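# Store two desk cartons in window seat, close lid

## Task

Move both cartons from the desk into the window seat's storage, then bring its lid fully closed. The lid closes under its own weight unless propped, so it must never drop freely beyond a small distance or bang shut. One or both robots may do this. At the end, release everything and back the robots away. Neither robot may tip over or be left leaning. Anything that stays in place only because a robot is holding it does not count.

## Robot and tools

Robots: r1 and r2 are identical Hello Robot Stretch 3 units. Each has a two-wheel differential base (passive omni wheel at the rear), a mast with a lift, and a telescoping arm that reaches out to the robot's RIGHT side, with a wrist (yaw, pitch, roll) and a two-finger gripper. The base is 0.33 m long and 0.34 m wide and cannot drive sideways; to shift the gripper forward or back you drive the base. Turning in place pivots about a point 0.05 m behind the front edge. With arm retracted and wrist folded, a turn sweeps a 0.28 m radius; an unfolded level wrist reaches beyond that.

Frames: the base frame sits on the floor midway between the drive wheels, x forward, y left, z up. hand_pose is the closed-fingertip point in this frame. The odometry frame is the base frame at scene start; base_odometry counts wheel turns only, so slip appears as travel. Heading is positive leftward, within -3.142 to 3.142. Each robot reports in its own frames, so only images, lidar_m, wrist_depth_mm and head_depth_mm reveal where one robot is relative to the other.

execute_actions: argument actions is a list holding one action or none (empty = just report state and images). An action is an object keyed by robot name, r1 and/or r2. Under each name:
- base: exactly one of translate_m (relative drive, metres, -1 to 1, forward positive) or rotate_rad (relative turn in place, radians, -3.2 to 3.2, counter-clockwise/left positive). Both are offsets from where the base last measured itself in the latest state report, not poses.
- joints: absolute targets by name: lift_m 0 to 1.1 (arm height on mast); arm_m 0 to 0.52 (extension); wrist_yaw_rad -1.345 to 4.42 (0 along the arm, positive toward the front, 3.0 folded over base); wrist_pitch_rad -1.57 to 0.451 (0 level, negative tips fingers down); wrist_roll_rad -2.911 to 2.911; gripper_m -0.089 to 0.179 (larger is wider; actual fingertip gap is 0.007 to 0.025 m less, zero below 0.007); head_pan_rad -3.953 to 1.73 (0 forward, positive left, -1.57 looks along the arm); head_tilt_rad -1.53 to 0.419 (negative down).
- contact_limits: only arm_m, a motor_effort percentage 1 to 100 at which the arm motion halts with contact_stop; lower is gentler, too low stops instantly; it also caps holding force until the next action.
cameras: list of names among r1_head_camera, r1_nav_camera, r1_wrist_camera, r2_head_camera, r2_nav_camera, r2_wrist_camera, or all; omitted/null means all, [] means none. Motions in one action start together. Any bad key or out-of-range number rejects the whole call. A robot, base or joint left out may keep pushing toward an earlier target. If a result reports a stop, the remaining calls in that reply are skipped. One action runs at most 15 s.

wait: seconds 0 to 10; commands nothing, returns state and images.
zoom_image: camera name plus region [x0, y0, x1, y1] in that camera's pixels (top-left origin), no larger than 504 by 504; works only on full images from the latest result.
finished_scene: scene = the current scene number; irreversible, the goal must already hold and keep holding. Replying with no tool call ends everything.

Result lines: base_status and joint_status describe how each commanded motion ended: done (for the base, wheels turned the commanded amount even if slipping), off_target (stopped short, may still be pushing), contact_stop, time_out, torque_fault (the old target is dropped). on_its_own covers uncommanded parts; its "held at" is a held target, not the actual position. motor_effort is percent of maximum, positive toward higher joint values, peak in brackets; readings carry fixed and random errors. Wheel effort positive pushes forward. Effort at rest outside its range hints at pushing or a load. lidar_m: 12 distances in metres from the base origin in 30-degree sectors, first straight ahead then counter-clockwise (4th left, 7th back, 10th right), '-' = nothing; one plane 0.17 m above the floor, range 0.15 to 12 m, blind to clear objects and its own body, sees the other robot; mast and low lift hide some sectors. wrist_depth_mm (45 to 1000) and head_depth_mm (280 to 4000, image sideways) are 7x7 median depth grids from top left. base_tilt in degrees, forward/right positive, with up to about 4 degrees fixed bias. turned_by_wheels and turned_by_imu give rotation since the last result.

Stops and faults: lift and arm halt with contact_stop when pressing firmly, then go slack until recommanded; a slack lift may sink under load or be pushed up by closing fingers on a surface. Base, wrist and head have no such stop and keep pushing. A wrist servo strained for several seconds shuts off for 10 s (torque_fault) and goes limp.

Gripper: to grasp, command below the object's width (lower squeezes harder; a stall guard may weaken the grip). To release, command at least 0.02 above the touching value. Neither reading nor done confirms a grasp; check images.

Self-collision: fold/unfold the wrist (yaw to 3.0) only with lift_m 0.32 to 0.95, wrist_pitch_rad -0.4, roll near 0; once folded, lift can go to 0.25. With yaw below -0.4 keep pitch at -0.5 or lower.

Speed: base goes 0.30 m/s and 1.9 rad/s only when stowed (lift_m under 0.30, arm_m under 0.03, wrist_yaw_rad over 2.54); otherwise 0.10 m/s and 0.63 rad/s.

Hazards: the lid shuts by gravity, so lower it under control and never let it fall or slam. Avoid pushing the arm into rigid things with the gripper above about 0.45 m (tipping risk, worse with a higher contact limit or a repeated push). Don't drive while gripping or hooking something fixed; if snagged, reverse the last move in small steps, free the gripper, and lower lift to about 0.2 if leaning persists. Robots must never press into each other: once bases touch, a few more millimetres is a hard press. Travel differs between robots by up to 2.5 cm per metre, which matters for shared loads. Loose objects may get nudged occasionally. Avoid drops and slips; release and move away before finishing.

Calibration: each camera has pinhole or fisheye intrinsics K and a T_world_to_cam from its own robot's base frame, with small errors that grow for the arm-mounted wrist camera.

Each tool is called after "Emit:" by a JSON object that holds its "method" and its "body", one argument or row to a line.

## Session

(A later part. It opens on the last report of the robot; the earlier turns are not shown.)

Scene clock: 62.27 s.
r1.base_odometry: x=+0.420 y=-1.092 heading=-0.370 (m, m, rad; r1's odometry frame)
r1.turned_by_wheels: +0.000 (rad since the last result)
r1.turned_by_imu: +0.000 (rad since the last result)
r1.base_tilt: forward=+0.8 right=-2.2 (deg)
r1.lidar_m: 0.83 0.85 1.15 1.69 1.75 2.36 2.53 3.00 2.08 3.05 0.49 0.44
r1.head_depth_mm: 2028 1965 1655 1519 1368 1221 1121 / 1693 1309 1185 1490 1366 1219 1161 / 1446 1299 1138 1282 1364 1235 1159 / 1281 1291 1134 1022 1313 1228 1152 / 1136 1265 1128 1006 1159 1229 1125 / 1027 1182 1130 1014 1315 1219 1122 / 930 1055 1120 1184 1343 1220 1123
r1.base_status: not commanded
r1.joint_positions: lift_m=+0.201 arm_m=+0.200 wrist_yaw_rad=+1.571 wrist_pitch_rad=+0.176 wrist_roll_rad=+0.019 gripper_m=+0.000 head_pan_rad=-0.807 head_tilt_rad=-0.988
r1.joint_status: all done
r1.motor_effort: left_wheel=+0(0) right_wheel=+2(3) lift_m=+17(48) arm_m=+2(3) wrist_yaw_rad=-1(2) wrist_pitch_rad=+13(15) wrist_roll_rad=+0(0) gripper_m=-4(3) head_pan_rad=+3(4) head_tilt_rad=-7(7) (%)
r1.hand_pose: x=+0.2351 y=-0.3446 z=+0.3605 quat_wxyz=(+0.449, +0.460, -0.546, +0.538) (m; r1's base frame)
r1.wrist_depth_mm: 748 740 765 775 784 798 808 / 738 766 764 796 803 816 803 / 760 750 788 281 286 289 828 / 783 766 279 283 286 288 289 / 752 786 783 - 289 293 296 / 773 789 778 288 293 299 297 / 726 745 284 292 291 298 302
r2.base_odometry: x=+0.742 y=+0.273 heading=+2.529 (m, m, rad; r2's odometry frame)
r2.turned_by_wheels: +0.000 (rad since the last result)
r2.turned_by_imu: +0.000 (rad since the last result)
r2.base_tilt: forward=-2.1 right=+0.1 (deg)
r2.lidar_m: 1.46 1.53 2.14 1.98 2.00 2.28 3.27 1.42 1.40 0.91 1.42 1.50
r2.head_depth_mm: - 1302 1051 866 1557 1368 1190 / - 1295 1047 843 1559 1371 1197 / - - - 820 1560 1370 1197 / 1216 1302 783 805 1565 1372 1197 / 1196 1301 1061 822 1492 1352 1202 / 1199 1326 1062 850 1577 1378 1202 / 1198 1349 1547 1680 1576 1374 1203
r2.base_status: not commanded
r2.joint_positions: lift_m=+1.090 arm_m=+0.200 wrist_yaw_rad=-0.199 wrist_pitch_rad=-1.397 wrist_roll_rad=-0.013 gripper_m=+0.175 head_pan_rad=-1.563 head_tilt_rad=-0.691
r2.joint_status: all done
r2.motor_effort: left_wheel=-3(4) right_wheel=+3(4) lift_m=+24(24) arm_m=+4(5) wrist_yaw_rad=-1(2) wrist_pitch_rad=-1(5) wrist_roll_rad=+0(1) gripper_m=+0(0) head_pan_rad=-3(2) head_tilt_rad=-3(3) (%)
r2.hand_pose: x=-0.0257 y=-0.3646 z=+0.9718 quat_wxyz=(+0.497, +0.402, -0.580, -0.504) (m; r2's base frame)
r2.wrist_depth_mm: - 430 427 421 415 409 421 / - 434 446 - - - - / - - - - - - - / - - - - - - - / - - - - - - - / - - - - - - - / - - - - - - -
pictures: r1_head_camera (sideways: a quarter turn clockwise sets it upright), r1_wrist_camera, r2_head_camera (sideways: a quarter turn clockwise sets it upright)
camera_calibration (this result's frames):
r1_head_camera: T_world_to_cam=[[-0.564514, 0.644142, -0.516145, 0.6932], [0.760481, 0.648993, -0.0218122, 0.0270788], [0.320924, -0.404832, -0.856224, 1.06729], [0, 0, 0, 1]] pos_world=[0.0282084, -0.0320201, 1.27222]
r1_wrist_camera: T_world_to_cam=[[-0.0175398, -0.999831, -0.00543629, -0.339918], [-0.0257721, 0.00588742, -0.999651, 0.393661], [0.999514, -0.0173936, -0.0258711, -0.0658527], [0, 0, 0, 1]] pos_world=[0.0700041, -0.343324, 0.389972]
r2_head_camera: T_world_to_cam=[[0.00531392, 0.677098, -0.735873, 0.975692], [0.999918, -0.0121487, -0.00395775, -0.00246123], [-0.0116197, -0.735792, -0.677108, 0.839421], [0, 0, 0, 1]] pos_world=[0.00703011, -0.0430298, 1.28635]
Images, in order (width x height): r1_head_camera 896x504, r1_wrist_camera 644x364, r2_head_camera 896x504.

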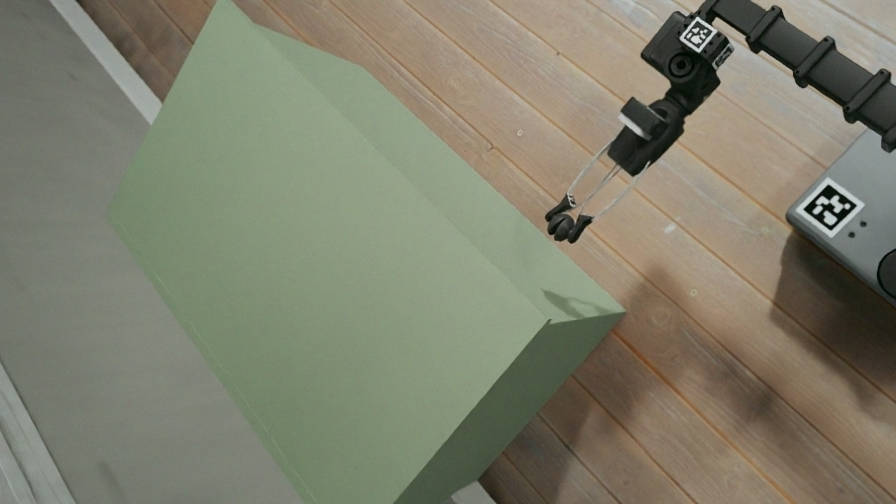

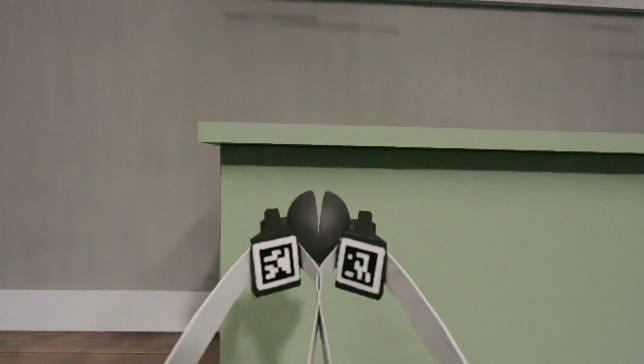

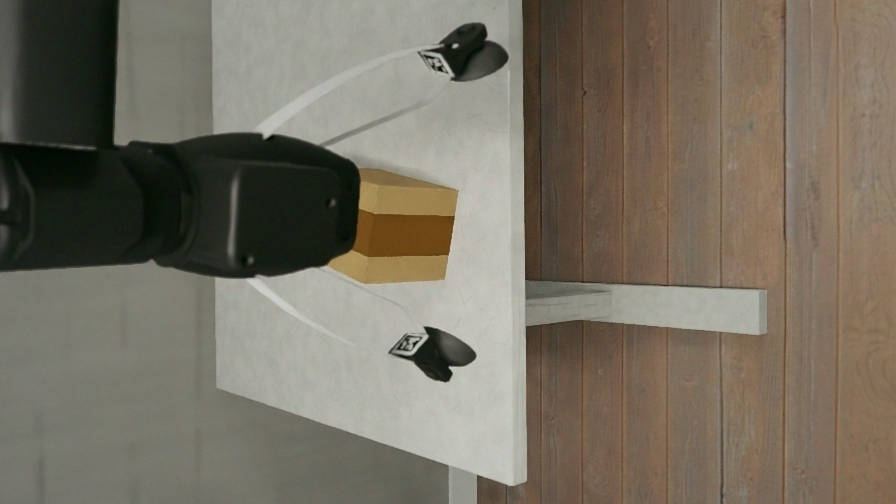

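Emit:
{"method": "execute_actions", "body": {
  "actions": [
    {"r1":{"base":{"translate_m":0.09}},"r2":{"joints":{"wrist_pitch_rad":-1.2,"arm_m":0.52}}}
  ],
  "cameras": []
}}

Emit:
{"method": "execute_actions", "body": {
  "actions": [
    {"r1":{"joints":{"lift_m":0.29}},"r2":{"joints":{"lift_m":0.99}}}
  ],
  "cameras": ["r1_head_camera","r1_wrist_camera","r2_head_camera","r2_wrist_camera"]
}}

Scene clock: 74.50 s.
r1.base_odometry: x=+0.504 y=-1.125 heading=-0.370 (m, m, rad; r1's odometry frame)
r1.turned_by_wheels: +0.000 (rad since the last result)
r1.turned_by_imu: +0.001 (rad since the last result)
r1.base_tilt: forward=+0.9 right=-2.2 (deg)
r1.lidar_m: 0.74 0.76 1.02 1.69 1.75 2.35 2.62 2.28 2.13 1.05 0.37 0.38
r1.head_depth_mm: 1795 1943 1190 1505 1367 1228 1119 / 1516 1305 1143 1336 1362 1216 1161 / 1292 1301 1134 1023 1315 1235 1160 / 1131 1266 1130 1007 946 1231 1154 / 1009 1182 1130 1002 1084 1230 1127 / 890 1044 1121 1017 1311 1223 1125 / 792 936 1064 1177 1349 1222 1123
r1.base_status: done
r1.joint_positions: lift_m=+0.201 arm_m=+0.200 wrist_yaw_rad=+1.571 wrist_pitch_rad=+0.176 wrist_roll_rad=+0.019 gripper_m=+0.000 head_pan_rad=-0.807 head_tilt_rad=-0.988
r1.joint_status: not commanded
r1.motor_effort: left_wheel=+0(1) right_wheel=+2(7) lift_m=+16(16) arm_m=+2(2) wrist_yaw_rad=-1(1) wrist_pitch_rad=+14(13) wrist_roll_rad=+0(0) gripper_m=-3(2) head_pan_rad=+4(3) head_tilt_rad=-7(7) (%)
r1.hand_pose: x=+0.2351 y=-0.3446 z=+0.3605 quat_wxyz=(+0.449, +0.460, -0.546, +0.538) (m; r1's base frame)
r1.wrist_depth_mm: 672 652 673 690 685 698 703 / 661 668 696 693 691 697 703 / 665 677 163 165 167 170 172 / 667 678 188 191 193 194 198 / 670 681 189 - 195 196 199 / 674 701 190 194 195 199 202 / 699 683 194 196 198 200 204
r2.base_odometry: x=+0.742 y=+0.273 heading=+2.529 (m, m, rad; r2's odometry frame)
r2.turned_by_wheels: +0.000 (rad since the last result)
r2.turned_by_imu: -0.001 (rad since the last result)
r2.base_tilt: forward=-2.2 right=+0.1 (deg)
r2.lidar_m: 1.46 1.53 2.14 1.98 2.00 2.33 3.29 1.42 1.40 0.91 1.42 1.51
r2.head_depth_mm: 1192 1298 1050 840 1552 1362 1195 / 1195 1299 1054 842 1560 1362 1192 / 1186 1297 951 819 1569 1371 1190 / 1222 1296 869 803 1560 1374 1198 / 1193 1300 1058 846 1483 1341 1192 / 1200 1326 1068 850 1572 1372 1200 / 1196 1353 1552 1675 1570 1379 1207
r2.base_status: not commanded
r2.joint_positions: lift_m=+1.090 arm_m=+0.520 wrist_yaw_rad=-0.199 wrist_pitch_rad=-1.207 wrist_roll_rad=-0.013 gripper_m=+0.175 head_pan_rad=-1.563 head_tilt_rad=-0.691
r2.joint_status: all done
r2.motor_effort: left_wheel=-2(3) right_wheel=+3(3) lift_m=+24(24) arm_m=+4(4) wrist_yaw_rad=-2(1) wrist_pitch_rad=+3(3) wrist_roll_rad=+1(0) gripper_m=+0(0) head_pan_rad=-4(3) head_tilt_rad=-3(3) (%)
r2.hand_pose: x=-0.0352 y=-0.7317 z=+0.9803 quat_wxyz=(+0.543, +0.345, -0.615, -0.455) (m; r2's base frame)
r2.wrist_depth_mm: 828 496 492 482 487 475 475 / - 479 471 471 463 456 457 / - 466 456 451 446 442 439 / - 448 439 317 428 427 424 / - 433 432 306 413 412 413 / - 418 413 297 402 401 399 / - 408 402 292 394 393 -
pictures: none
No camera images: the call's "cameras" was empty. Leave "cameras" out to get every camera's image.

Scene clock: 76.23 s.
r1.base_odometry: x=+0.504 y=-1.125 heading=-0.371 (m, m, rad; r1's odometry frame)
r1.turned_by_wheels: -0.001 (rad since the last result)
r1.turned_by_imu: -0.001 (rad since the last result)
r1.base_tilt: forward=+0.8 right=-2.1 (deg)
r1.lidar_m: 0.74 0.76 1.02 1.70 1.75 2.36 2.62 2.28 2.14 1.05 0.37 0.37
r1.head_depth_mm: 1807 1943 1188 1498 1368 1224 1123 / 1506 1305 1136 1339 1382 1220 1145 / 1297 1298 1135 1025 1319 1232 1158 / 1136 1267 1133 1005 944 1226 1155 / 1011 1184 1124 1002 1080 1229 1126 / 891 1044 1112 1019 1312 1223 1124 / 791 939 1065 1174 1348 1221 1122
r1.base_status: not commanded
r1.joint_positions: lift_m=+0.289 arm_m=+0.200 wrist_yaw_rad=+1.571 wrist_pitch_rad=-0.032 wrist_roll_rad=+0.019 gripper_m=+0.000 head_pan_rad=-0.807 head_tilt_rad=-0.988
r1.joint_status: all done
r1.on_its_own: right_wheel is at rest, and its effort (+20) is outside its rest range (-18 to +18); wrist_pitch_rad is at rest, and its effort (+100) is outside its rest range (-20 to +32)
r1.motor_effort: left_wheel=-4(4) right_wheel=+20(20) lift_m=+74(76) arm_m=+2(2) wrist_yaw_rad=-1(1) wrist_pitch_rad=+100(100) wrist_roll_rad=+0(0) gripper_m=-4(3) head_pan_rad=+4(4) head_tilt_rad=-7(7) (%)
r1.hand_pose: x=+0.2340 y=-0.3446 z=+0.3951 quat_wxyz=(+0.503, +0.513, -0.496, +0.487) (m; r1's base frame)
r1.wrist_depth_mm: 604 609 609 622 636 644 633 / 648 643 652 669 668 661 668 / 668 659 292 299 313 336 358 / 689 690 165 166 170 170 173 / 739 743 194 - 199 203 206 / 720 735 206 210 211 212 216 / 621 642 217 217 219 225 228
r2.base_odometry: x=+0.742 y=+0.273 heading=+2.529 (m, m, rad; r2's odometry frame)
r2.turned_by_wheels: +0.000 (rad since the last result)
r2.turned_by_imu: +0.000 (rad since the last result)
r2.base_tilt: forward=-2.2 right=+0.2 (deg)
r2.lidar_m: 1.46 1.53 2.13 1.98 2.00 2.34 3.30 1.41 1.40 0.91 1.43 1.51
r2.head_depth_mm: - 1295 1048 841 1557 1366 1191 / 1230 1300 1052 841 1560 1361 1198 / - 1300 867 819 1559 1371 1197 / 1186 1283 866 803 1562 1373 1196 / 1198 1302 1040 845 1489 1340 1199 / 1201 1330 1068 846 1562 1379 1197 / 1203 1346 1545 1683 1574 1381 1195
r2.base_status: not commanded
r2.joint_positions: lift_m=+0.990 arm_m=+0.520 wrist_yaw_rad=-0.199 wrist_pitch_rad=-1.207 wrist_roll_rad=-0.013 gripper_m=+0.175 head_pan_rad=-1.563 head_tilt_rad=-0.691
r2.joint_status: all done
r2.motor_effort: left_wheel=-3(2) right_wheel=+3(4) lift_m=+13(19) arm_m=+4(4) wrist_yaw_rad=-1(1) wrist_pitch_rad=+3(2) wrist_roll_rad=+1(1) gripper_m=+1(1) head_pan_rad=-2(3) head_tilt_rad=-3(3) (%)
r2.hand_pose: x=-0.0352 y=-0.7317 z=+0.8810 quat_wxyz=(+0.543, +0.345, -0.615, -0.455) (m; r2's base frame)
r2.wrist_depth_mm: 765 381 378 374 370 365 358 / 928 367 366 360 357 351 345 / - 357 351 221 341 337 336 / - 343 338 213 214 329 326 / - 331 329 208 206 318 315 / - 319 316 200 201 309 305 / 309 309 302 194 195 298 -
pictures: r1_head_camera (sideways: a quarter turn clockwise sets it upright), r1_wrist_camera, r2_head_camera (sideways: a quarter turn clockwise sets it upright), r2_wrist_camera
camera_calibration (this result's frames):
r1_head_camera: T_world_to_cam=[[-0.564593, 0.644175, -0.516017, 0.693034], [0.760453, 0.649026, -0.0218207, 0.0270901], [0.320853, -0.404727, -0.8563, 1.06739], [0, 0, 0, 1]] pos_world=[0.0282066, -0.032016, 1.27221]
r1_wrist_camera: T_world_to_cam=[[-0.0182755, -0.999832, -0.00158689, -0.341103], [-0.231442, 0.00577449, -0.972831, 0.465691], [0.972677, -0.0174118, -0.231509, 0.0237306], [0, 0, 0, 1]] pos_world=[0.0784648, -0.343321, 0.457992]
r2_head_camera: T_world_to_cam=[[0.00532427, 0.677118, -0.735855, 0.975668], [0.999918, -0.0121641, -0.00395827, -0.00246054], [-0.0116313, -0.735774, -0.677127, 0.839446], [0, 0, 0, 1]] pos_world=[0.00702944, -0.0430294, 1.28635]
r2_wrist_camera: T_world_to_cam=[[-0.989417, 0.137737, -0.0456352, 0.11289], [0.144153, 0.968956, -0.20086, 0.92872], [0.0165527, -0.205313, -0.978556, 0.878208], [0, 0, 0, 1]] pos_world=[-0.0367185, -0.735131, 1.05107]
Images, in order (width x height): r1_head_camera 896x504, r1_wrist_camera 644x364, r2_head_camera 896x504, r2_wrist_camera 644x364.

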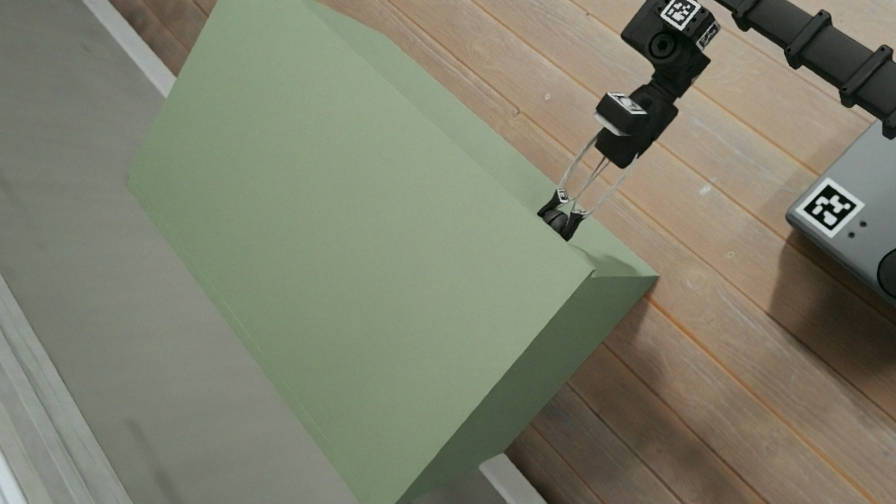

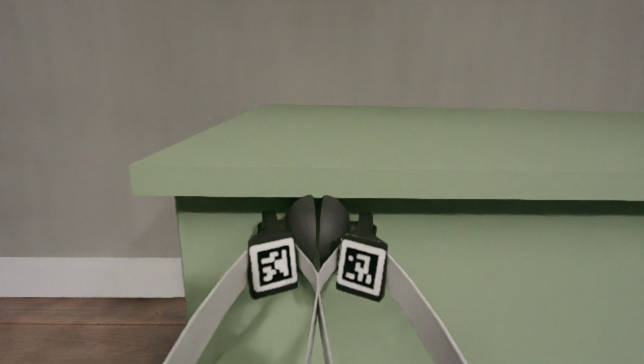

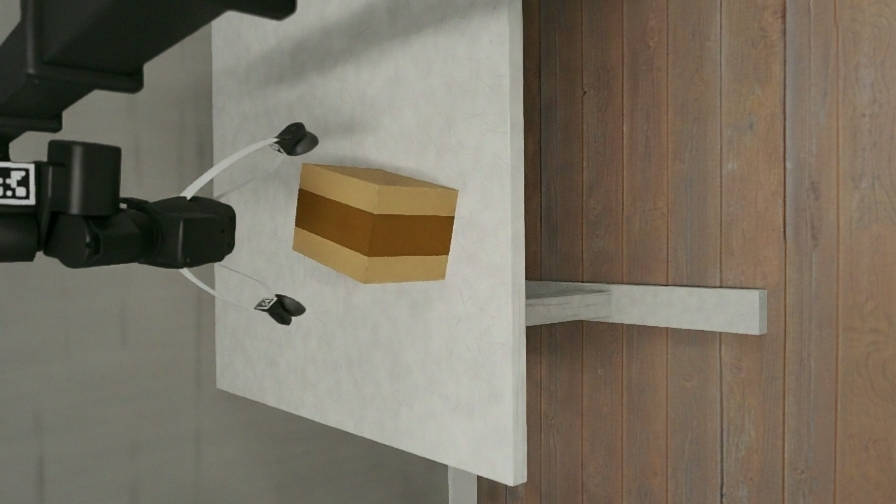

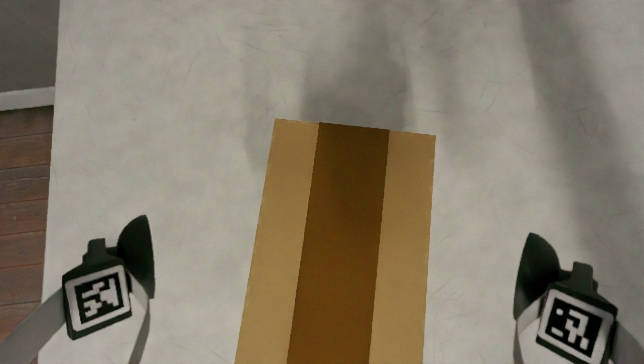

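Wrist too weak; back off.

Emit:
{"method": "execute_actions", "body": {
  "actions": [
    {"r1":{"joints":{"lift_m":0.2}},"r2":{"joints":{"lift_m":0.91}}}
  ],
  "cameras": []
}}

Emit:
{"method": "execute_actions", "body": {
  "actions": [
    {"r1":{"base":{"translate_m":-0.08}},"r2":{"joints":{"gripper_m":0.06}}}
  ],
  "cameras": ["r2_head_camera","r2_wrist_camera"]
}}

Scene clock: 85.73 s.
r1.base_odometry: x=+0.504 y=-1.125 heading=-0.370 (m, m, rad; r1's odometry frame)
r1.turned_by_wheels: +0.001 (rad since the last result)
r1.turned_by_imu: +0.002 (rad since the last result)
r1.base_tilt: forward=+0.8 right=-2.2 (deg)
r1.lidar_m: 0.74 0.76 1.03 1.70 1.75 2.36 2.61 2.29 2.14 1.05 0.37 0.38
r1.head_depth_mm: 1805 1946 1191 1501 1364 1223 1117 / 1506 1303 1139 1338 1361 1223 1157 / 1295 1303 1134 1023 1312 1231 1158 / 1135 1272 1130 1006 941 1234 1157 / 1008 1175 1124 1002 1087 1225 1124 / 890 1045 1117 1016 1305 1224 1122 / 792 937 1067 1176 1350 1223 1122
r1.base_status: not commanded
r1.joint_positions: lift_m=+0.201 arm_m=+0.200 wrist_yaw_rad=+1.571 wrist_pitch_rad=-0.067 wrist_roll_rad=+0.019 gripper_m=+0.000 head_pan_rad=-0.807 head_tilt_rad=-0.988
r1.joint_status: all done
r1.on_its_own: wrist_pitch_rad is held at -0.049, not at your +0.200, by its stall guard, which is not easing now
r1.motor_effort: left_wheel=+0(0) right_wheel=+2(2) lift_m=+16(53) arm_m=+2(2) wrist_yaw_rad=-1(1) wrist_pitch_rad=+10(10) wrist_roll_rad=+0(0) gripper_m=-3(1) head_pan_rad=+3(3) head_tilt_rad=-6(6) (%)
r1.hand_pose: x=+0.2327 y=-0.3447 z=+0.2982 quat_wxyz=(+0.512, +0.521, -0.487, +0.478) (m; r1's base frame)
r1.wrist_depth_mm: 609 610 163 165 166 168 168 / 636 629 169 171 173 176 177 / 663 661 179 181 181 183 186 / 705 709 187 189 190 191 193 / 716 707 195 - 199 202 205 / 630 627 205 211 212 215 217 / 488 497 218 221 222 226 230
r2.base_odometry: x=+0.742 y=+0.273 heading=+2.529 (m, m, rad; r2's odometry frame)
r2.turned_by_wheels: +0.000 (rad since the last result)
r2.turned_by_imu: -0.001 (rad since the last result)
r2.base_tilt: forward=-2.2 right=+0.1 (deg)
r2.lidar_m: 1.46 1.53 2.13 1.98 1.99 2.33 3.28 1.42 1.40 0.91 1.43 1.50
r2.head_depth_mm: 1193 1302 - 796 1552 1365 1192 / 1173 - 1020 842 1563 1372 1191 / 1157 1277 866 820 1565 1369 1194 / 1178 1303 809 803 1570 1377 1200 / 1194 1301 1063 847 1486 1345 1198 / 1199 1318 1062 848 1567 1375 1205 / 1200 1349 1542 1684 1583 1377 1200
r2.base_status: not commanded
r2.joint_positions: lift_m=+0.910 arm_m=+0.520 wrist_yaw_rad=-0.199 wrist_pitch_rad=-1.207 wrist_roll_rad=-0.013 gripper_m=+0.175 head_pan_rad=-1.563 head_tilt_rad=-0.691
r2.joint_status: all done
r2.motor_effort: left_wheel=-3(2) right_wheel=+3(3) lift_m=+14(14) arm_m=+5(4) wrist_yaw_rad=-1(1) wrist_pitch_rad=+3(3) wrist_roll_rad=+1(0) gripper_m=+0(1) head_pan_rad=-3(2) head_tilt_rad=-3(2) (%)
r2.hand_pose: x=-0.0352 y=-0.7317 z=+0.8010 quat_wxyz=(+0.543, +0.345, -0.615, -0.455) (m; r2's base frame)
r2.wrist_depth_mm: 291 289 284 282 276 274 273 / 282 278 274 142 141 267 265 / 270 267 140 137 135 256 253 / 260 258 135 133 131 247 246 / 252 251 130 128 127 241 238 / 244 241 126 124 123 177 232 / 235 236 122 120 119 223 -
pictures: none
No camera images: the call's "cameras" was empty. Leave "cameras" out to get every camera's image.

Scene clock: 87.67 s.
r1.base_odometry: x=+0.429 y=-1.096 heading=-0.370 (m, m, rad; r1's odometry frame)
r1.turned_by_wheels: +0.000 (rad since the last result)
r1.turned_by_imu: +0.000 (rad since the last result)
r1.base_tilt: forward=+0.8 right=-2.2 (deg)
r1.lidar_m: 0.82 0.85 1.14 1.69 1.74 2.36 2.54 3.02 2.09 3.04 0.48 0.43
r1.head_depth_mm: 2011 1958 1649 1516 1362 1224 1121 / 1678 1304 1183 1491 1362 1219 1158 / 1436 1299 1136 1235 1358 1235 1161 / 1259 1299 1130 1023 1306 1230 1152 / 1125 1250 1129 1000 1145 1231 1124 / 1012 1166 1124 1016 1308 1223 1125 / 916 1046 1109 1188 1343 1225 1121
r1.base_status: done
r1.joint_positions: lift_m=+0.201 arm_m=+0.200 wrist_yaw_rad=+1.571 wrist_pitch_rad=-0.067 wrist_roll_rad=+0.019 gripper_m=+0.000 head_pan_rad=-0.807 head_tilt_rad=-0.988
r1.joint_status: not commanded
r1.on_its_own: wrist_pitch_rad is held at -0.049, not at your +0.200, by its stall guard, which is not easing now
r1.motor_effort: left_wheel=+0(4) right_wheel=+2(4) lift_m=+16(17) arm_m=+2(2) wrist_yaw_rad=-1(1) wrist_pitch_rad=+10(10) wrist_roll_rad=+0(0) gripper_m=-4(2) head_pan_rad=+3(4) head_tilt_rad=-7(7) (%)
r1.hand_pose: x=+0.2327 y=-0.3447 z=+0.2982 quat_wxyz=(+0.512, +0.521, -0.487, +0.478) (m; r1's base frame)
r1.wrist_depth_mm: 676 687 236 241 243 230 224 / 703 712 250 249 252 254 257 / 758 775 262 261 265 268 272 / 779 792 275 276 278 281 284 / 800 804 738 - 292 293 297 / 606 619 621 309 306 309 316 / 497 502 322 322 326 330 333
r2.base_odometry: x=+0.742 y=+0.273 heading=+2.528 (m, m, rad; r2's odometry frame)
r2.turned_by_wheels: +0.000 (rad since the last result)
r2.turned_by_imu: -0.001 (rad since the last result)
r2.base_tilt: forward=-2.2 right=+0.1 (deg)
r2.lidar_m: 1.46 1.53 2.14 1.98 2.00 2.29 3.29 1.42 1.40 0.91 1.43 1.50
r2.head_depth_mm: 1201 1305 - 794 1563 1371 1195 / 1175 - 1021 842 1571 1366 1189 / 1159 1283 906 819 1562 1374 1200 / 1177 1308 809 802 1572 1372 1198 / 1199 1295 1060 845 1489 1345 1198 / 1199 1329 1068 850 1568 1377 1203 / 1197 1350 1545 1683 1569 1377 1205
r2.base_status: not commanded
r2.joint_positions: lift_m=+0.910 arm_m=+0.520 wrist_yaw_rad=-0.205 wrist_pitch_rad=-1.206 wrist_roll_rad=-0.012 gripper_m=+0.062 head_pan_rad=-1.563 head_tilt_rad=-0.691
r2.joint_status: all done
r2.motor_effort: left_wheel=-10(9) right_wheel=+16(16) lift_m=+14(13) arm_m=+4(4) wrist_yaw_rad=+3(3) wrist_pitch_rad=+2(2) wrist_roll_rad=+0(0) gripper_m=-5(100) head_pan_rad=-3(3) head_tilt_rad=-3(3) (%)
r2.hand_pose: x=-0.0357 y=-0.7321 z=+0.8011 quat_wxyz=(+0.542, +0.342, -0.617, -0.457) (m; r2's base frame)
r2.wrist_depth_mm: 294 293 289 283 282 279 276 / 283 280 274 144 143 267 267 / 273 271 143 139 137 257 257 / 265 262 137 134 133 249 248 / 255 253 132 130 128 241 241 / 246 246 127 126 125 125 232 / 239 235 123 122 121 224 226
pictures: r2_head_camera (sideways: a quarter turn clockwise sets it upright), r2_wrist_camera
camera_calibration (this result's frames):
r2_head_camera: T_world_to_cam=[[0.00532419, 0.677118, -0.735855, 0.975668], [0.999918, -0.012164, -0.00395827, -0.00246054], [-0.0116312, -0.735774, -0.677127, 0.839446], [0, 0, 0, 1]] pos_world=[0.00702945, -0.0430294, 1.28635]
r2_wrist_camera: T_world_to_cam=[[-0.988417, 0.144653, -0.0459098, 0.11412], [0.15101, 0.967536, -0.202658, 0.913742], [0.0151042, -0.207244, -0.978173, 0.798215], [0, 0, 0, 1]] pos_world=[-0.0372428, -0.73516, 0.971209]
Images, in order (width x height): r2_head_camera 896x504, r2_wrist_camera 644x364.

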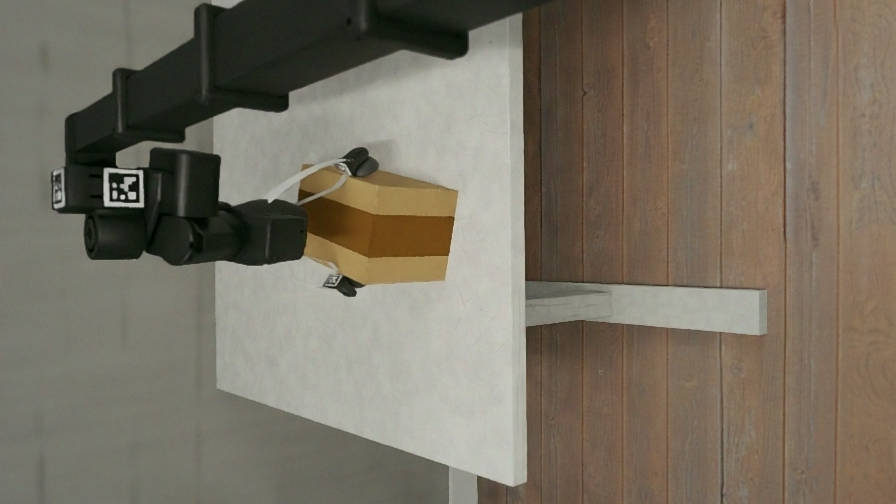

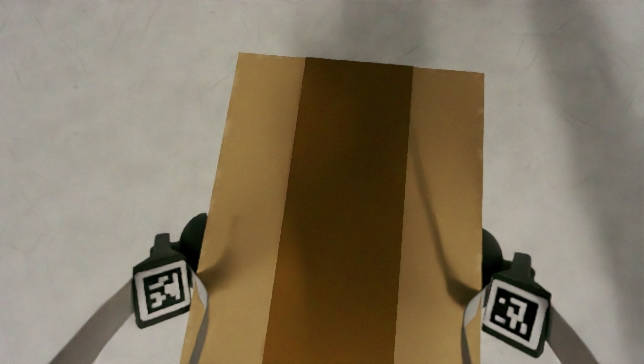

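Emit:
{"method": "execute_actions", "body": {
  "actions": [
    {"r1":{"joints":{"wrist_yaw_rad":3.14,"wrist_pitch_rad":0,"arm_m":0.22,"head_pan_rad":-1.2,"head_tilt_rad":-1.1}},"r2":{"joints":{"gripper_m":0.0}}}
  ],
  "cameras": []
}}

Emit:
{"method": "execute_actions", "body": {
  "actions": [
    {"r1":{"base":{"translate_m":0.22}},"r2":{"joints":{"lift_m":1.0,"arm_m":0.3}}}
  ],
  "cameras": ["r1_head_camera","r2_head_camera"]
}}

Scene clock: 101.80 s.
r1.base_odometry: x=+0.429 y=-1.096 heading=-0.370 (m, m, rad; r1's odometry frame)
r1.turned_by_wheels: +0.000 (rad since the last result)
r1.turned_by_imu: +0.001 (rad since the last result)
r1.base_tilt: forward=+0.7 right=-2.1 (deg)
r1.lidar_m: 0.82 0.84 1.14 1.69 1.75 2.36 2.55 3.01 2.09 3.04 0.48 0.43
r1.head_depth_mm: 1966 1757 1586 1435 1324 1220 1136 / 1952 1747 1570 1432 1310 1210 - / 1946 1740 1563 1431 1300 1236 - / 1951 1436 1544 1423 1311 1236 - / 1871 1152 1187 1392 1299 1203 1132 / 1277 1144 1037 979 1267 1200 1116 / 1277 1141 1030 942 1262 1195 1116
r1.base_status: not commanded
r1.joint_positions: lift_m=+0.201 arm_m=+0.220 wrist_yaw_rad=+3.138 wrist_pitch_rad=-0.024 wrist_roll_rad=+0.019 gripper_m=+0.000 head_pan_rad=-1.193 head_tilt_rad=-1.086
r1.joint_status: all done
r1.motor_effort: left_wheel=+0(0) right_wheel=+2(2) lift_m=+16(16) arm_m=+2(1) wrist_yaw_rad=+2(5) wrist_pitch_rad=+13(14) wrist_roll_rad=+0(0) gripper_m=-2(2) head_pan_rad=-1(25) head_tilt_rad=-8(18) (%)
r1.hand_pose: x=-0.0204 y=-0.1091 z=+0.3092 quat_wxyz=(+0.010, +0.714, +0.007, +0.700) (m; r1's base frame)
r1.wrist_depth_mm: - - - - - - - / - - - - - - - / - - - - - - - / - - - - - - - / 933 941 972 - 970 - 905 / 666 707 - - 701 715 724 / 548 - - - 548 558 565
r2.base_odometry: x=+0.742 y=+0.273 heading=+2.528 (m, m, rad; r2's odometry frame)
r2.turned_by_wheels: +0.000 (rad since the last result)
r2.turned_by_imu: -0.001 (rad since the last result)
r2.base_tilt: forward=-2.2 right=+0.1 (deg)
r2.lidar_m: 1.46 1.53 2.14 1.98 1.99 2.29 3.28 1.41 1.41 0.91 1.43 1.50
r2.head_depth_mm: 1196 1293 - 795 1564 1363 1194 / 1178 - 1017 844 1565 1362 1197 / 1160 1276 910 817 1564 1372 1198 / 1176 1304 809 805 1569 1369 1198 / 1193 1302 1061 848 1489 1339 1199 / 1199 1320 1064 849 1572 1378 1196 / 1197 1355 1541 1680 1570 1379 1200
r2.base_status: not commanded
r2.joint_positions: lift_m=+0.910 arm_m=+0.520 wrist_yaw_rad=-0.205 wrist_pitch_rad=-1.205 wrist_roll_rad=-0.010 gripper_m=+0.003 head_pan_rad=-1.563 head_tilt_rad=-0.691
r2.joint_status: all done
r2.motor_effort: left_wheel=-10(11) right_wheel=+16(16) lift_m=+14(14) arm_m=+4(5) wrist_yaw_rad=+3(5) wrist_pitch_rad=+2(2) wrist_roll_rad=-1(1) gripper_m=-59(100) head_pan_rad=-4(3) head_tilt_rad=-3(2) (%)
r2.hand_pose: x=-0.0357 y=-0.7322 z=+0.8011 quat_wxyz=(+0.542, +0.341, -0.618, -0.457) (m; r2's base frame)
r2.wrist_depth_mm: 296 293 288 285 283 279 275 / 286 282 275 144 143 269 266 / 273 270 143 139 138 258 255 / 266 262 137 135 133 248 249 / 253 255 132 130 128 239 240 / 246 245 127 126 125 125 233 / 238 236 123 122 121 223 225
pictures: none
No camera images: the call's "cameras" was empty. Leave "cameras" out to get every camera's image.

Scene clock: 105.20 s.
r1.base_odometry: x=+0.634 y=-1.175 heading=-0.370 (m, m, rad; r1's odometry frame)
r1.turned_by_wheels: +0.000 (rad since the last result)
r1.turned_by_imu: +0.001 (rad since the last result)
r1.base_tilt: forward=+0.8 right=-2.0 (deg)
r1.lidar_m: 0.60 0.62 0.83 1.70 1.75 2.37 2.75 2.24 3.19 0.46 0.29 0.37
r1.head_depth_mm: 1962 1757 1577 1438 1315 1217 1133 / 1961 1724 1576 1431 1304 1216 - / 1954 1158 1093 1432 1300 1234 - / 1899 1155 1042 959 1276 1236 - / 1367 1151 1038 942 1027 1208 1133 / 1218 1143 1036 943 1201 1199 1121 / 1030 1104 1028 941 1269 1199 1114
r1.base_status: done
r1.joint_positions: lift_m=+0.201 arm_m=+0.220 wrist_yaw_rad=+3.138 wrist_pitch_rad=-0.024 wrist_roll_rad=+0.019 gripper_m=+0.000 head_pan_rad=-1.193 head_tilt_rad=-1.086
r1.joint_status: not commanded
r1.motor_effort: left_wheel=+0(1) right_wheel=+2(7) lift_m=+16(16) arm_m=+2(2) wrist_yaw_rad=+2(2) wrist_pitch_rad=+13(13) wrist_roll_rad=+0(0) gripper_m=-2(2) head_pan_rad=-4(3) head_tilt_rad=-7(7) (%)
r1.hand_pose: x=-0.0205 y=-0.1091 z=+0.3092 quat_wxyz=(+0.010, +0.714, +0.007, +0.701) (m; r1's base frame)
r1.wrist_depth_mm: - - - - - - 751 / - - - - - - 768 / - - - - - - 751 / - - - - - - 759 / 914 934 986 - - 953 759 / 653 714 - - 724 715 694 / 535 - - - 555 552 566
r2.base_odometry: x=+0.742 y=+0.273 heading=+2.529 (m, m, rad; r2's odometry frame)
r2.turned_by_wheels: +0.000 (rad since the last result)
r2.turned_by_imu: +0.000 (rad since the last result)
r2.base_tilt: forward=-2.2 right=+0.1 (deg)
r2.lidar_m: 1.46 1.53 2.14 1.97 1.99 3.39 3.29 1.41 1.41 0.91 1.42 1.51
r2.head_depth_mm: - 1294 1047 838 1561 1368 1191 / - 1253 1055 830 1561 1361 1191 / - - 1018 555 1487 1369 1194 / 1188 1295 1002 561 1526 1369 1201 / 1200 1306 1062 824 1490 1343 1199 / 1196 1323 1061 848 1571 1374 1199 / 1196 1355 1539 1672 1575 1376 1193
r2.base_status: not commanded
r2.joint_positions: lift_m=+0.999 arm_m=+0.300 wrist_yaw_rad=-0.201 wrist_pitch_rad=-1.226 wrist_roll_rad=-0.009 gripper_m=+0.024 head_pan_rad=-1.563 head_tilt_rad=-0.691
r2.joint_status: all done
r2.on_its_own: gripper_m is held at +0.022, not at your +0.000, by its stall guard, which is still easing
r2.motor_effort: left_wheel=-2(12) right_wheel=+2(18) lift_m=+27(28) arm_m=-3(4) wrist_yaw_rad=+1(3) wrist_pitch_rad=+9(10) wrist_roll_rad=-2(2) gripper_m=-47(59) head_pan_rad=-4(3) head_tilt_rad=-3(3) (%)
r2.hand_pose: x=-0.0344 y=-0.5080 z=+0.8888 quat_wxyz=(+0.537, +0.349, -0.614, -0.462) (m; r2's base frame)
r2.wrist_depth_mm: - 387 381 375 372 369 362 / - 373 149 145 143 357 352 / - 365 144 140 138 345 342 / - 348 138 135 133 - - / - - 133 131 130 - - / - - 129 127 125 - 991 / - - 125 123 122 965 959
pictures: r1_head_camera (sideways: a quarter turn clockwise sets it upright), r2_head_camera (sideways: a quarter turn clockwise sets it upright)
camera_calibration (this result's frames):
r1_head_camera: T_world_to_cam=[[-0.297465, 0.852796, -0.429249, 0.578381], [0.948058, 0.31692, -0.0273645, 0.0331599], [0.112701, -0.415092, -0.902772, 1.12905], [0, 0, 0, 1]] pos_world=[0.0133656, -0.0350904, 1.26845]
r2_head_camera: T_world_to_cam=[[0.00532432, 0.677121, -0.735852, 0.975664], [0.999918, -0.0121642, -0.00395837, -0.00246042], [-0.0116314, -0.735771, -0.677131, 0.839451], [0, 0, 0, 1]] pos_world=[0.00702944, -0.0430294, 1.28635]
Images, in order (width x height): r1_head_camera 896x504, r2_head_camera 896x504.

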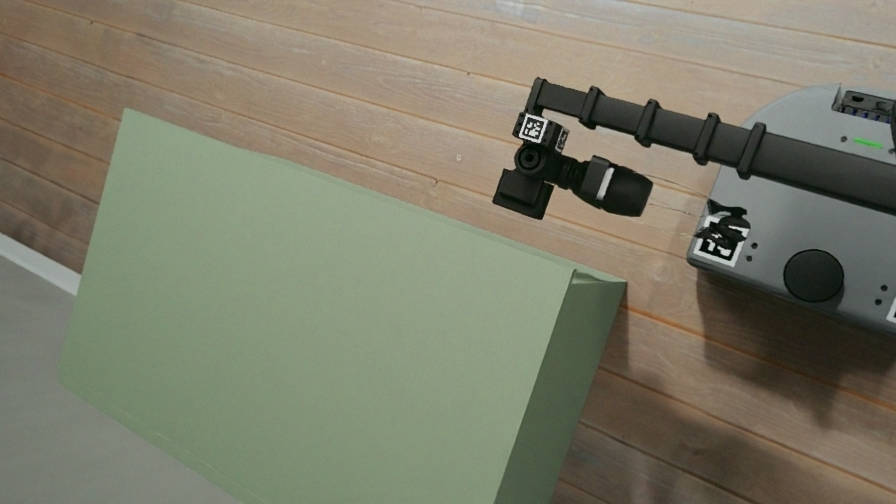

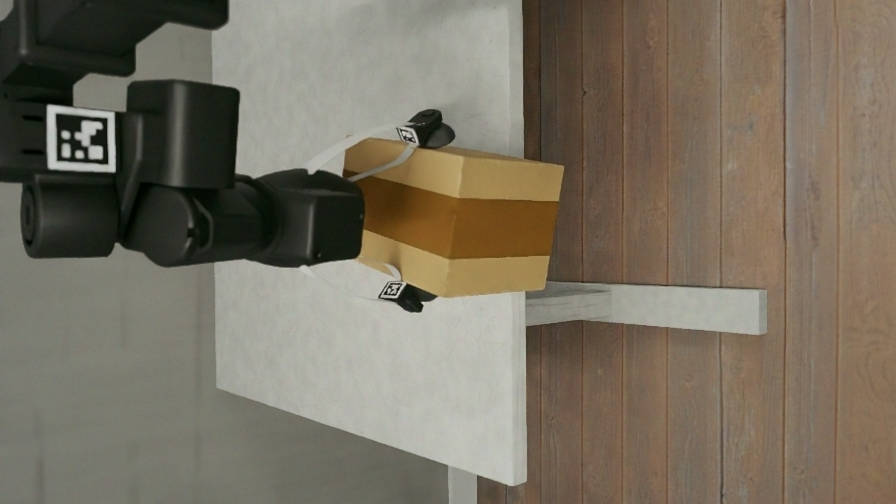

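Emit:
{"method": "execute_actions", "body": {
  "actions": [
    {"r1":{"base":{"translate_m":0.062}},"r2":{"base":{"rotate_rad":1.93},"joints":{"gripper_m":0.04,"arm_m":0.03,"wrist_yaw_rad":0}}}
  ],
  "cameras": []
}}

Emit:
{"method": "execute_actions", "body": {
  "actions": [
    {"r1":{"joints":{"lift_m":0.34}},"r2":{"base":{"translate_m":0.25},"joints":{"lift_m":0.8}}}
  ],
  "cameras": ["r1_head_camera","r2_wrist_camera"]
}}

Scene clock: 116.37 s.
r1.base_odometry: x=+0.692 y=-1.198 heading=-0.370 (m, m, rad; r1's odometry frame)
r1.turned_by_wheels: +0.000 (rad since the last result)
r1.turned_by_imu: +0.001 (rad since the last result)
r1.base_tilt: forward=+0.9 right=-2.2 (deg)
r1.lidar_m: 0.54 0.56 0.75 1.70 1.75 2.37 2.82 2.41 3.19 0.27 0.27 0.37
r1.head_depth_mm: 1968 1747 1574 1441 1323 1215 1132 / 1958 1201 1556 1434 1307 1215 - / 1951 1157 1045 986 1292 1238 - / 1724 1154 1040 950 902 1236 - / 1265 1149 1036 943 1020 1204 1135 / 1114 1136 1036 941 1195 1198 1117 / 925 1024 1027 939 1263 1198 1117
r1.base_status: done
r1.joint_positions: lift_m=+0.201 arm_m=+0.220 wrist_yaw_rad=+3.138 wrist_pitch_rad=-0.024 wrist_roll_rad=+0.019 gripper_m=+0.000 head_pan_rad=-1.193 head_tilt_rad=-1.086
r1.joint_status: not commanded
r1.motor_effort: left_wheel=+0(2) right_wheel=+2(7) lift_m=+16(16) arm_m=+2(2) wrist_yaw_rad=+2(2) wrist_pitch_rad=+13(14) wrist_roll_rad=+0(0) gripper_m=-2(3) head_pan_rad=-3(3) head_tilt_rad=-7(7) (%)
r1.hand_pose: x=-0.0205 y=-0.1091 z=+0.3092 quat_wxyz=(+0.010, +0.714, +0.007, +0.701) (m; r1's base frame)
r1.wrist_depth_mm: - - - - - - 690 / - - - - - - 672 / - - - - - 969 682 / - - - - - 991 658 / 916 922 - - 950 895 657 / 684 731 - - 697 703 639 / 533 - - - 546 549 565
r2.base_odometry: x=+0.742 y=+0.273 heading=-1.825 (m, m, rad; r2's odometry frame)
r2.turned_by_wheels: +1.930 (rad since the last result)
r2.turned_by_imu: +1.955 (rad since the last result)
r2.base_tilt: forward=-2.1 right=+0.1 (deg)
r2.lidar_m: 1.98 2.43 3.28 2.27 1.42 0.93 0.91 1.59 1.46 1.47 1.83 2.40
r2.head_depth_mm: 1243 1346 - - - 1314 1198 / 1294 1442 - - - - 360 / 1330 1502 - - - - 344 / 1375 1564 1761 1947 451 370 349 / 1435 1622 1863 1931 1607 1406 1154 / 1478 1687 1956 1925 1617 1375 1202 / 1539 1771 2057 1941 1608 1377 1199
r2.base_status: done
r2.joint_positions: lift_m=+0.999 arm_m=+0.030 wrist_yaw_rad=-0.001 wrist_pitch_rad=-1.226 wrist_roll_rad=-0.009 gripper_m=+0.059 head_pan_rad=-1.563 head_tilt_rad=-0.691
r2.joint_status: gripper_m off_target (ended at +0.059, target +0.040); the others done
r2.on_its_own: gripper_m is held at +0.058, not at your +0.040, by its stall guard, which is still easing
r2.motor_effort: left_wheel=-2(10) right_wheel=+4(14) lift_m=+27(27) arm_m=-3(4) wrist_yaw_rad=+1(2) wrist_pitch_rad=+9(8) wrist_roll_rad=-2(2) gripper_m=-31(100) head_pan_rad=-1(3) head_tilt_rad=-3(2) (%)
r2.hand_pose: x=-0.0217 y=-0.2393 z=+0.8888 quat_wxyz=(+0.581, +0.408, -0.576, -0.406) (m; r2's base frame)
r2.wrist_depth_mm: - - - - - - - / - - - 145 143 - - / - - 144 140 139 - - / - - 139 135 134 - - / - - 133 131 130 - - / - - 129 127 126 983 985 / - - 125 123 122 979 964
pictures: none
No camera images: the call's "cameras" was empty. Leave "cameras" out to get every camera's image.

Scene clock: 120.00 s.
r1.base_odometry: x=+0.692 y=-1.198 heading=-0.370 (m, m, rad; r1's odometry frame)
r1.turned_by_wheels: +0.000 (rad since the last result)
r1.turned_by_imu: -0.001 (rad since the last result)
r1.base_tilt: forward=+0.9 right=-2.1 (deg)
r1.lidar_m: 0.54 0.56 0.75 1.70 1.75 2.36 2.81 2.18 3.17 0.27 0.27 0.37
r1.head_depth_mm: 1951 1747 1572 1438 1318 1216 1137 / 1947 1082 1551 1448 1329 1209 - / 1919 1055 942 883 1287 1239 - / 1635 1079 958 862 923 1228 - / 1260 1102 976 875 1034 1209 1128 / 1123 1118 995 888 1212 1204 1117 / 928 1024 1013 914 1264 1199 1118
r1.base_status: not commanded
r1.joint_positions: lift_m=+0.339 arm_m=+0.220 wrist_yaw_rad=+3.139 wrist_pitch_rad=-0.020 wrist_roll_rad=+0.019 gripper_m=+0.000 head_pan_rad=-1.194 head_tilt_rad=-1.090
r1.joint_status: all done
r1.motor_effort: left_wheel=+1(11) right_wheel=+1(40) lift_m=+78(85) arm_m=-1(2) wrist_yaw_rad=+1(4) wrist_pitch_rad=+11(13) wrist_roll_rad=+0(0) gripper_m=-2(3) head_pan_rad=-2(3) head_tilt_rad=-5(7) (%)
r1.hand_pose: x=-0.0206 y=-0.1092 z=+0.4480 quat_wxyz=(+0.008, +0.714, +0.006, +0.700) (m; r1's base frame)
r1.wrist_depth_mm: - - - - - - 687 / - - - - - - 669 / - - - - - 990 673 / - - - - - - 675 / - - - - - 991 674 / 914 958 956 905 978 902 676 / 748 738 779 789 785 739 644
r2.base_odometry: x=+0.679 y=+0.031 heading=-1.825 (m, m, rad; r2's odometry frame)
r2.turned_by_wheels: +0.000 (rad since the last result)
r2.turned_by_imu: +0.000 (rad since the last result)
r2.base_tilt: forward=-2.2 right=+0.1 (deg)
r2.lidar_m: 1.73 2.19 3.19 2.61 1.73 1.59 1.16 1.69 1.55 1.57 1.95 2.17
r2.head_depth_mm: 1328 1489 1681 1842 1592 - - / 1370 1537 1740 1886 1603 - - / 1419 1601 1817 1928 1600 1430 - / 1469 1659 1902 1925 1595 1407 531 / 1530 1726 1999 1917 1602 1372 1224 / 1591 1795 2087 1949 1614 1376 1200 / 1649 1885 2191 1942 1612 1379 1200
r2.base_status: done
r2.joint_positions: lift_m=+0.800 arm_m=+0.030 wrist_yaw_rad=-0.001 wrist_pitch_rad=-1.226 wrist_roll_rad=-0.009 gripper_m=+0.075 head_pan_rad=-1.563 head_tilt_rad=-0.691
r2.joint_status: all done
r2.on_its_own: gripper_m is held at +0.074, not at your +0.040, by its stall guard, which is still easing
r2.motor_effort: left_wheel=-3(5) right_wheel=+4(8) lift_m=+17(23) arm_m=-3(3) wrist_yaw_rad=+1(1) wrist_pitch_rad=+8(9) wrist_roll_rad=-2(2) gripper_m=-24(31) head_pan_rad=-2(3) head_tilt_rad=-3(2) (%)
r2.hand_pose: x=-0.0217 y=-0.2393 z=+0.6895 quat_wxyz=(+0.581, +0.408, -0.576, -0.406) (m; r2's base frame)
r2.wrist_depth_mm: 982 970 - 959 949 935 914 / 961 948 931 145 143 916 905 / 931 935 144 140 138 890 871 / 894 885 138 136 134 857 840 / 881 873 133 131 130 834 831 / 849 837 129 127 126 817 803 / 835 828 125 123 122 773 780
pictures: r1_head_camera (sideways: a quarter turn clockwise sets it upright), r2_wrist_camera
camera_calibration (this result's frames):
r1_head_camera: T_world_to_cam=[[-0.297372, 0.854493, -0.425924, 0.57405], [0.94827, 0.316267, -0.0275665, 0.0334215], [0.11115, -0.412089, -0.904339, 1.13109], [0, 0, 0, 1]] pos_world=[0.0132926, -0.0349815, 1.26831]
r2_wrist_camera: T_world_to_cam=[[-0.997325, -0.0549484, -0.0482109, 0.00518431], [-0.0452661, 0.982084, -0.182925, 0.397907], [0.0573986, -0.180253, -0.981944, 0.800927], [0, 0, 0, 1]] pos_world=[-0.02279, -0.246123, 0.859502]
Images, in order (width x height): r1_head_camera 896x504, r2_wrist_camera 644x364.

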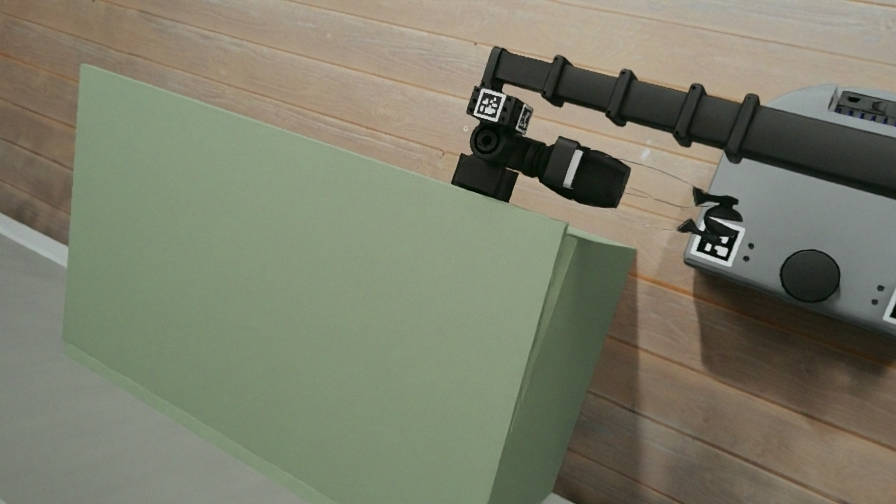

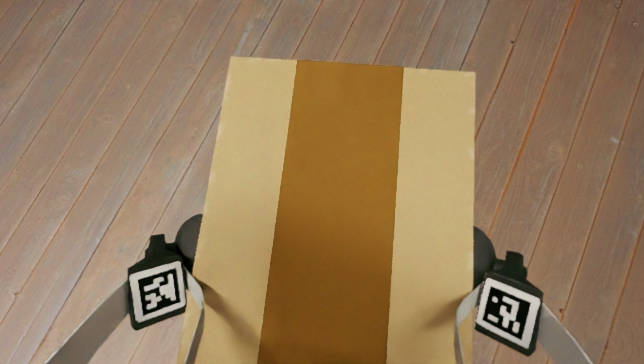

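Emit:
{"method": "execute_actions", "body": {
  "actions": [
    {"r1":{"base":{"translate_m":0.03}},"r2":{"base":{"translate_m":0.1},"joints":{"lift_m":0.7}}}
  ],
  "cameras": []
}}

Emit:
{"method": "execute_actions", "body": {
  "actions": [
    {"r1":{"base":{"translate_m":0.03},"joints":{"lift_m":0.42}},"r2":{"base":{"translate_m":0.2},"joints":{"head_pan_rad":0.2,"head_tilt_rad":-0.5}}}
  ],
  "cameras": ["r1_head_camera","r2_head_camera"]
}}

Scene clock: 129.87 s.
r1.base_odometry: x=+0.720 y=-1.209 heading=-0.372 (m, m, rad; r1's odometry frame)
r1.turned_by_wheels: -0.002 (rad since the last result)
r1.turned_by_imu: -0.046 (rad since the last result)
r1.base_tilt: forward=+0.9 right=-2.1 (deg)
r1.lidar_m: 0.52 0.53 0.69 1.60 1.74 2.27 2.84 2.14 2.11 0.27 0.27 0.35
r1.head_depth_mm: 1966 1737 1573 1439 1314 1215 1136 / 1951 1662 1560 1444 1310 1211 - / 1938 1051 943 879 1284 1235 - / 1793 1074 956 859 906 1235 - / 1332 1098 972 877 999 1207 1130 / 1168 1123 993 894 1142 1203 1120 / 954 1045 1018 911 1250 1202 1117
r1.base_status: done
r1.joint_positions: lift_m=+0.339 arm_m=+0.220 wrist_yaw_rad=+3.152 wrist_pitch_rad=-0.020 wrist_roll_rad=+0.019 gripper_m=+0.000 head_pan_rad=-1.194 head_tilt_rad=-1.090
r1.joint_status: not commanded
r1.on_its_own: right_wheel is at rest, and its effort (+46) is outside its rest range (-18 to +18)
r1.motor_effort: left_wheel=-10(12) right_wheel=+46(52) lift_m=+73(78) arm_m=+0(0) wrist_yaw_rad=-11(11) wrist_pitch_rad=+11(11) wrist_roll_rad=+0(0) gripper_m=-1(1) head_pan_rad=-2(2) head_tilt_rad=-5(5) (%)
r1.hand_pose: x=-0.0239 y=-0.1092 z=+0.4482 quat_wxyz=(+0.004, +0.714, +0.011, +0.700) (m; r1's base frame)
r1.wrist_depth_mm: - - - - - 918 639 / - - - - - 923 629 / - - - - - 931 647 / - - - - - 927 639 / - - - - - 921 637 / 964 940 938 913 993 897 622 / 741 751 - 794 767 748 630
r2.base_odometry: x=+0.654 y=-0.066 heading=-1.825 (m, m, rad; r2's odometry frame)
r2.turned_by_wheels: +0.000 (rad since the last result)
r2.turned_by_imu: +0.000 (rad since the last result)
r2.base_tilt: forward=-2.2 right=+0.1 (deg)
r2.lidar_m: 1.63 2.11 3.16 2.77 1.83 1.69 1.25 1.73 1.59 1.61 2.00 2.07
r2.head_depth_mm: 1366 1513 1711 1858 1589 1363 - / 1414 1582 1787 1928 1598 1373 - / 1458 1634 1865 1927 1599 1367 - / 1507 1705 1941 1932 1606 1373 630 / 1562 1770 2038 1947 1602 1380 1201 / 1629 1839 2151 1938 1616 1376 1198 / 1685 1937 2193 1932 1612 1380 1209
r2.base_status: done
r2.joint_positions: lift_m=+0.700 arm_m=+0.030 wrist_yaw_rad=-0.001 wrist_pitch_rad=-1.226 wrist_roll_rad=-0.009 gripper_m=+0.087 head_pan_rad=-1.563 head_tilt_rad=-0.691
r2.joint_status: all done
r2.on_its_own: gripper_m is held at +0.086, not at your +0.040, by its stall guard, which is not easing now
r2.motor_effort: left_wheel=-3(4) right_wheel=+4(10) lift_m=+18(19) arm_m=-3(3) wrist_yaw_rad=+0(0) wrist_pitch_rad=+8(8) wrist_roll_rad=-2(2) gripper_m=-18(20) head_pan_rad=-3(2) head_tilt_rad=-3(3) (%)
r2.hand_pose: x=-0.0217 y=-0.2393 z=+0.5895 quat_wxyz=(+0.581, +0.408, -0.576, -0.406) (m; r2's base frame)
r2.wrist_depth_mm: 882 879 851 857 845 842 809 / 867 841 826 146 144 802 793 / 827 818 144 141 139 780 775 / 782 783 139 135 135 761 752 / 772 771 134 131 130 720 718 / 759 740 129 127 126 708 708 / 726 720 125 123 122 684 687
pictures: none
No camera images: the call's "cameras" was empty. Leave "cameras" out to get every camera's image.

Scene clock: 132.93 s.
r1.base_odometry: x=+0.748 y=-1.219 heading=-0.372 (m, m, rad; r1's odometry frame)
r1.turned_by_wheels: +0.000 (rad since the last result)
r1.turned_by_imu: -0.031 (rad since the last result)
r1.base_tilt: forward=+0.9 right=-1.8 (deg)
r1.lidar_m: 0.49 0.50 0.64 1.40 1.73 2.22 3.25 2.86 1.94 0.26 0.27 0.34
r1.head_depth_mm: 1953 1741 1577 1454 1308 1216 1131 / 1842 1684 1571 1469 1317 - - / 1094 949 855 785 1283 1233 - / 1161 995 874 777 915 1233 - / 1321 1053 915 812 1008 1207 1131 / 1184 1116 963 849 1085 1197 1119 / 955 1038 1009 887 1233 1201 1115
r1.base_status: done
r1.joint_positions: lift_m=+0.419 arm_m=+0.220 wrist_yaw_rad=+3.142 wrist_pitch_rad=-0.020 wrist_roll_rad=+0.019 gripper_m=+0.000 head_pan_rad=-1.194 head_tilt_rad=-1.090
r1.joint_status: all done
r1.motor_effort: left_wheel=+0(8) right_wheel=+7(48) lift_m=+76(79) arm_m=+0(1) wrist_yaw_rad=-2(11) wrist_pitch_rad=+11(11) wrist_roll_rad=+0(0) gripper_m=-2(1) head_pan_rad=-3(2) head_tilt_rad=-6(7) (%)
r1.hand_pose: x=-0.0214 y=-0.1092 z=+0.5280 quat_wxyz=(+0.007, +0.714, +0.007, +0.700) (m; r1's base frame)
r1.wrist_depth_mm: - - - - - 838 585 / - - - - - 831 601 / - - - - - 844 596 / - - - - - 843 598 / - - - - - 853 592 / - - - - - 827 590 / 839 852 872 887 869 831 592
r2.base_odometry: x=+0.604 y=-0.259 heading=-1.825 (m, m, rad; r2's odometry frame)
r2.turned_by_wheels: +0.000 (rad since the last result)
r2.turned_by_imu: +0.000 (rad since the last result)
r2.base_tilt: forward=-2.2 right=+0.1 (deg)
r2.lidar_m: 1.44 1.76 3.08 3.07 1.70 1.87 1.45 1.81 1.66 1.68 2.06 1.89
r2.head_depth_mm: 1631 1761 1931 1783 1785 1534 1301 / 1722 1870 2001 2095 1785 1551 1304 / 1815 1962 2148 1859 1873 1544 1304 / 1923 2099 2269 1947 1913 1557 1308 / 2040 2246 2389 2127 1912 1565 1310 / 2150 2406 2633 2196 1919 1561 1316 / 2265 2499 2674 2319 1935 1566 1320
r2.base_status: done
r2.joint_positions: lift_m=+0.700 arm_m=+0.030 wrist_yaw_rad=-0.001 wrist_pitch_rad=-1.226 wrist_roll_rad=-0.009 gripper_m=+0.087 head_pan_rad=+0.193 head_tilt_rad=-0.507
r2.joint_status: all done
r2.on_its_own: gripper_m is held at +0.086, not at your +0.040, by its stall guard, which is not easing now
r2.motor_effort: left_wheel=-3(4) right_wheel=+4(9) lift_m=+17(18) arm_m=-3(3) wrist_yaw_rad=+0(0) wrist_pitch_rad=+9(8) wrist_roll_rad=-2(2) gripper_m=-18(19) head_pan_rad=+4(43) head_tilt_rad=+3(14) (%)
r2.hand_pose: x=-0.0217 y=-0.2393 z=+0.5895 quat_wxyz=(+0.581, +0.408, -0.576, -0.406) (m; r2's base frame)
r2.wrist_depth_mm: 882 874 858 847 847 835 823 / 857 844 834 146 144 801 793 / 820 822 144 141 139 777 772 / 803 780 139 136 135 750 747 / 777 760 133 131 130 740 728 / 743 741 129 127 125 704 716 / 731 713 125 123 122 684 684
pictures: r1_head_camera (sideways: a quarter turn clockwise sets it upright), r2_head_camera (sideways: a quarter turn clockwise sets it upright)
camera_calibration (this result's frames):
r1_head_camera: T_world_to_cam=[[-0.297372, 0.854493, -0.425924, 0.57405], [0.94827, 0.316267, -0.0275665, 0.0334215], [0.11115, -0.412089, -0.904339, 1.13109], [0, 0, 0, 1]] pos_world=[0.0132926, -0.0349815, 1.26831]
r2_head_camera: T_world_to_cam=[[-0.522869, -0.09144, -0.847495, 1.12442], [-0.171836, 0.985126, -0.00027423, -0.00010853], [0.834914, 0.145486, -0.530804, 0.643931], [0, 0, 0, 1]] pos_world=[0.0502798, 0.0092409, 1.29474]
Images, in order (width x height): r1_head_camera 896x504, r2_head_camera 896x504.

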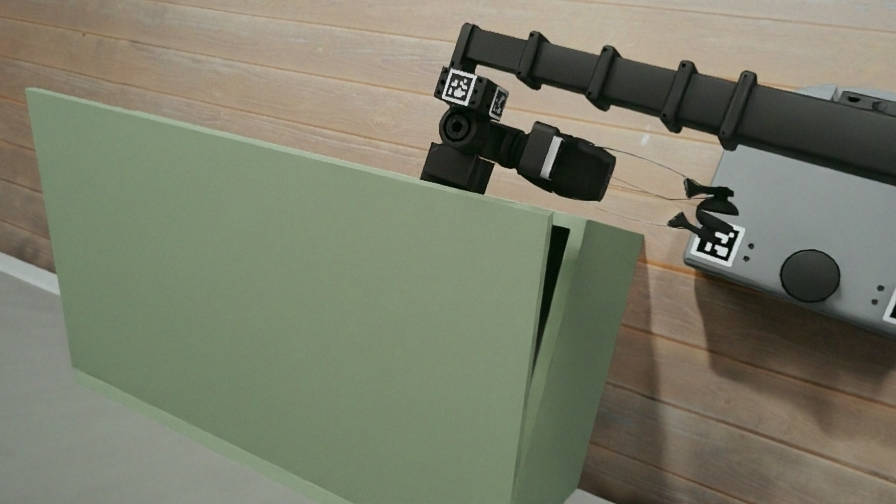

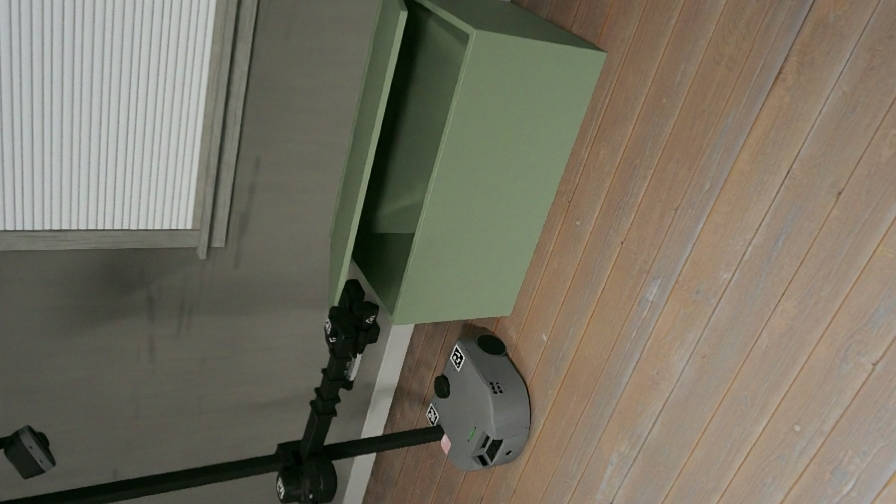

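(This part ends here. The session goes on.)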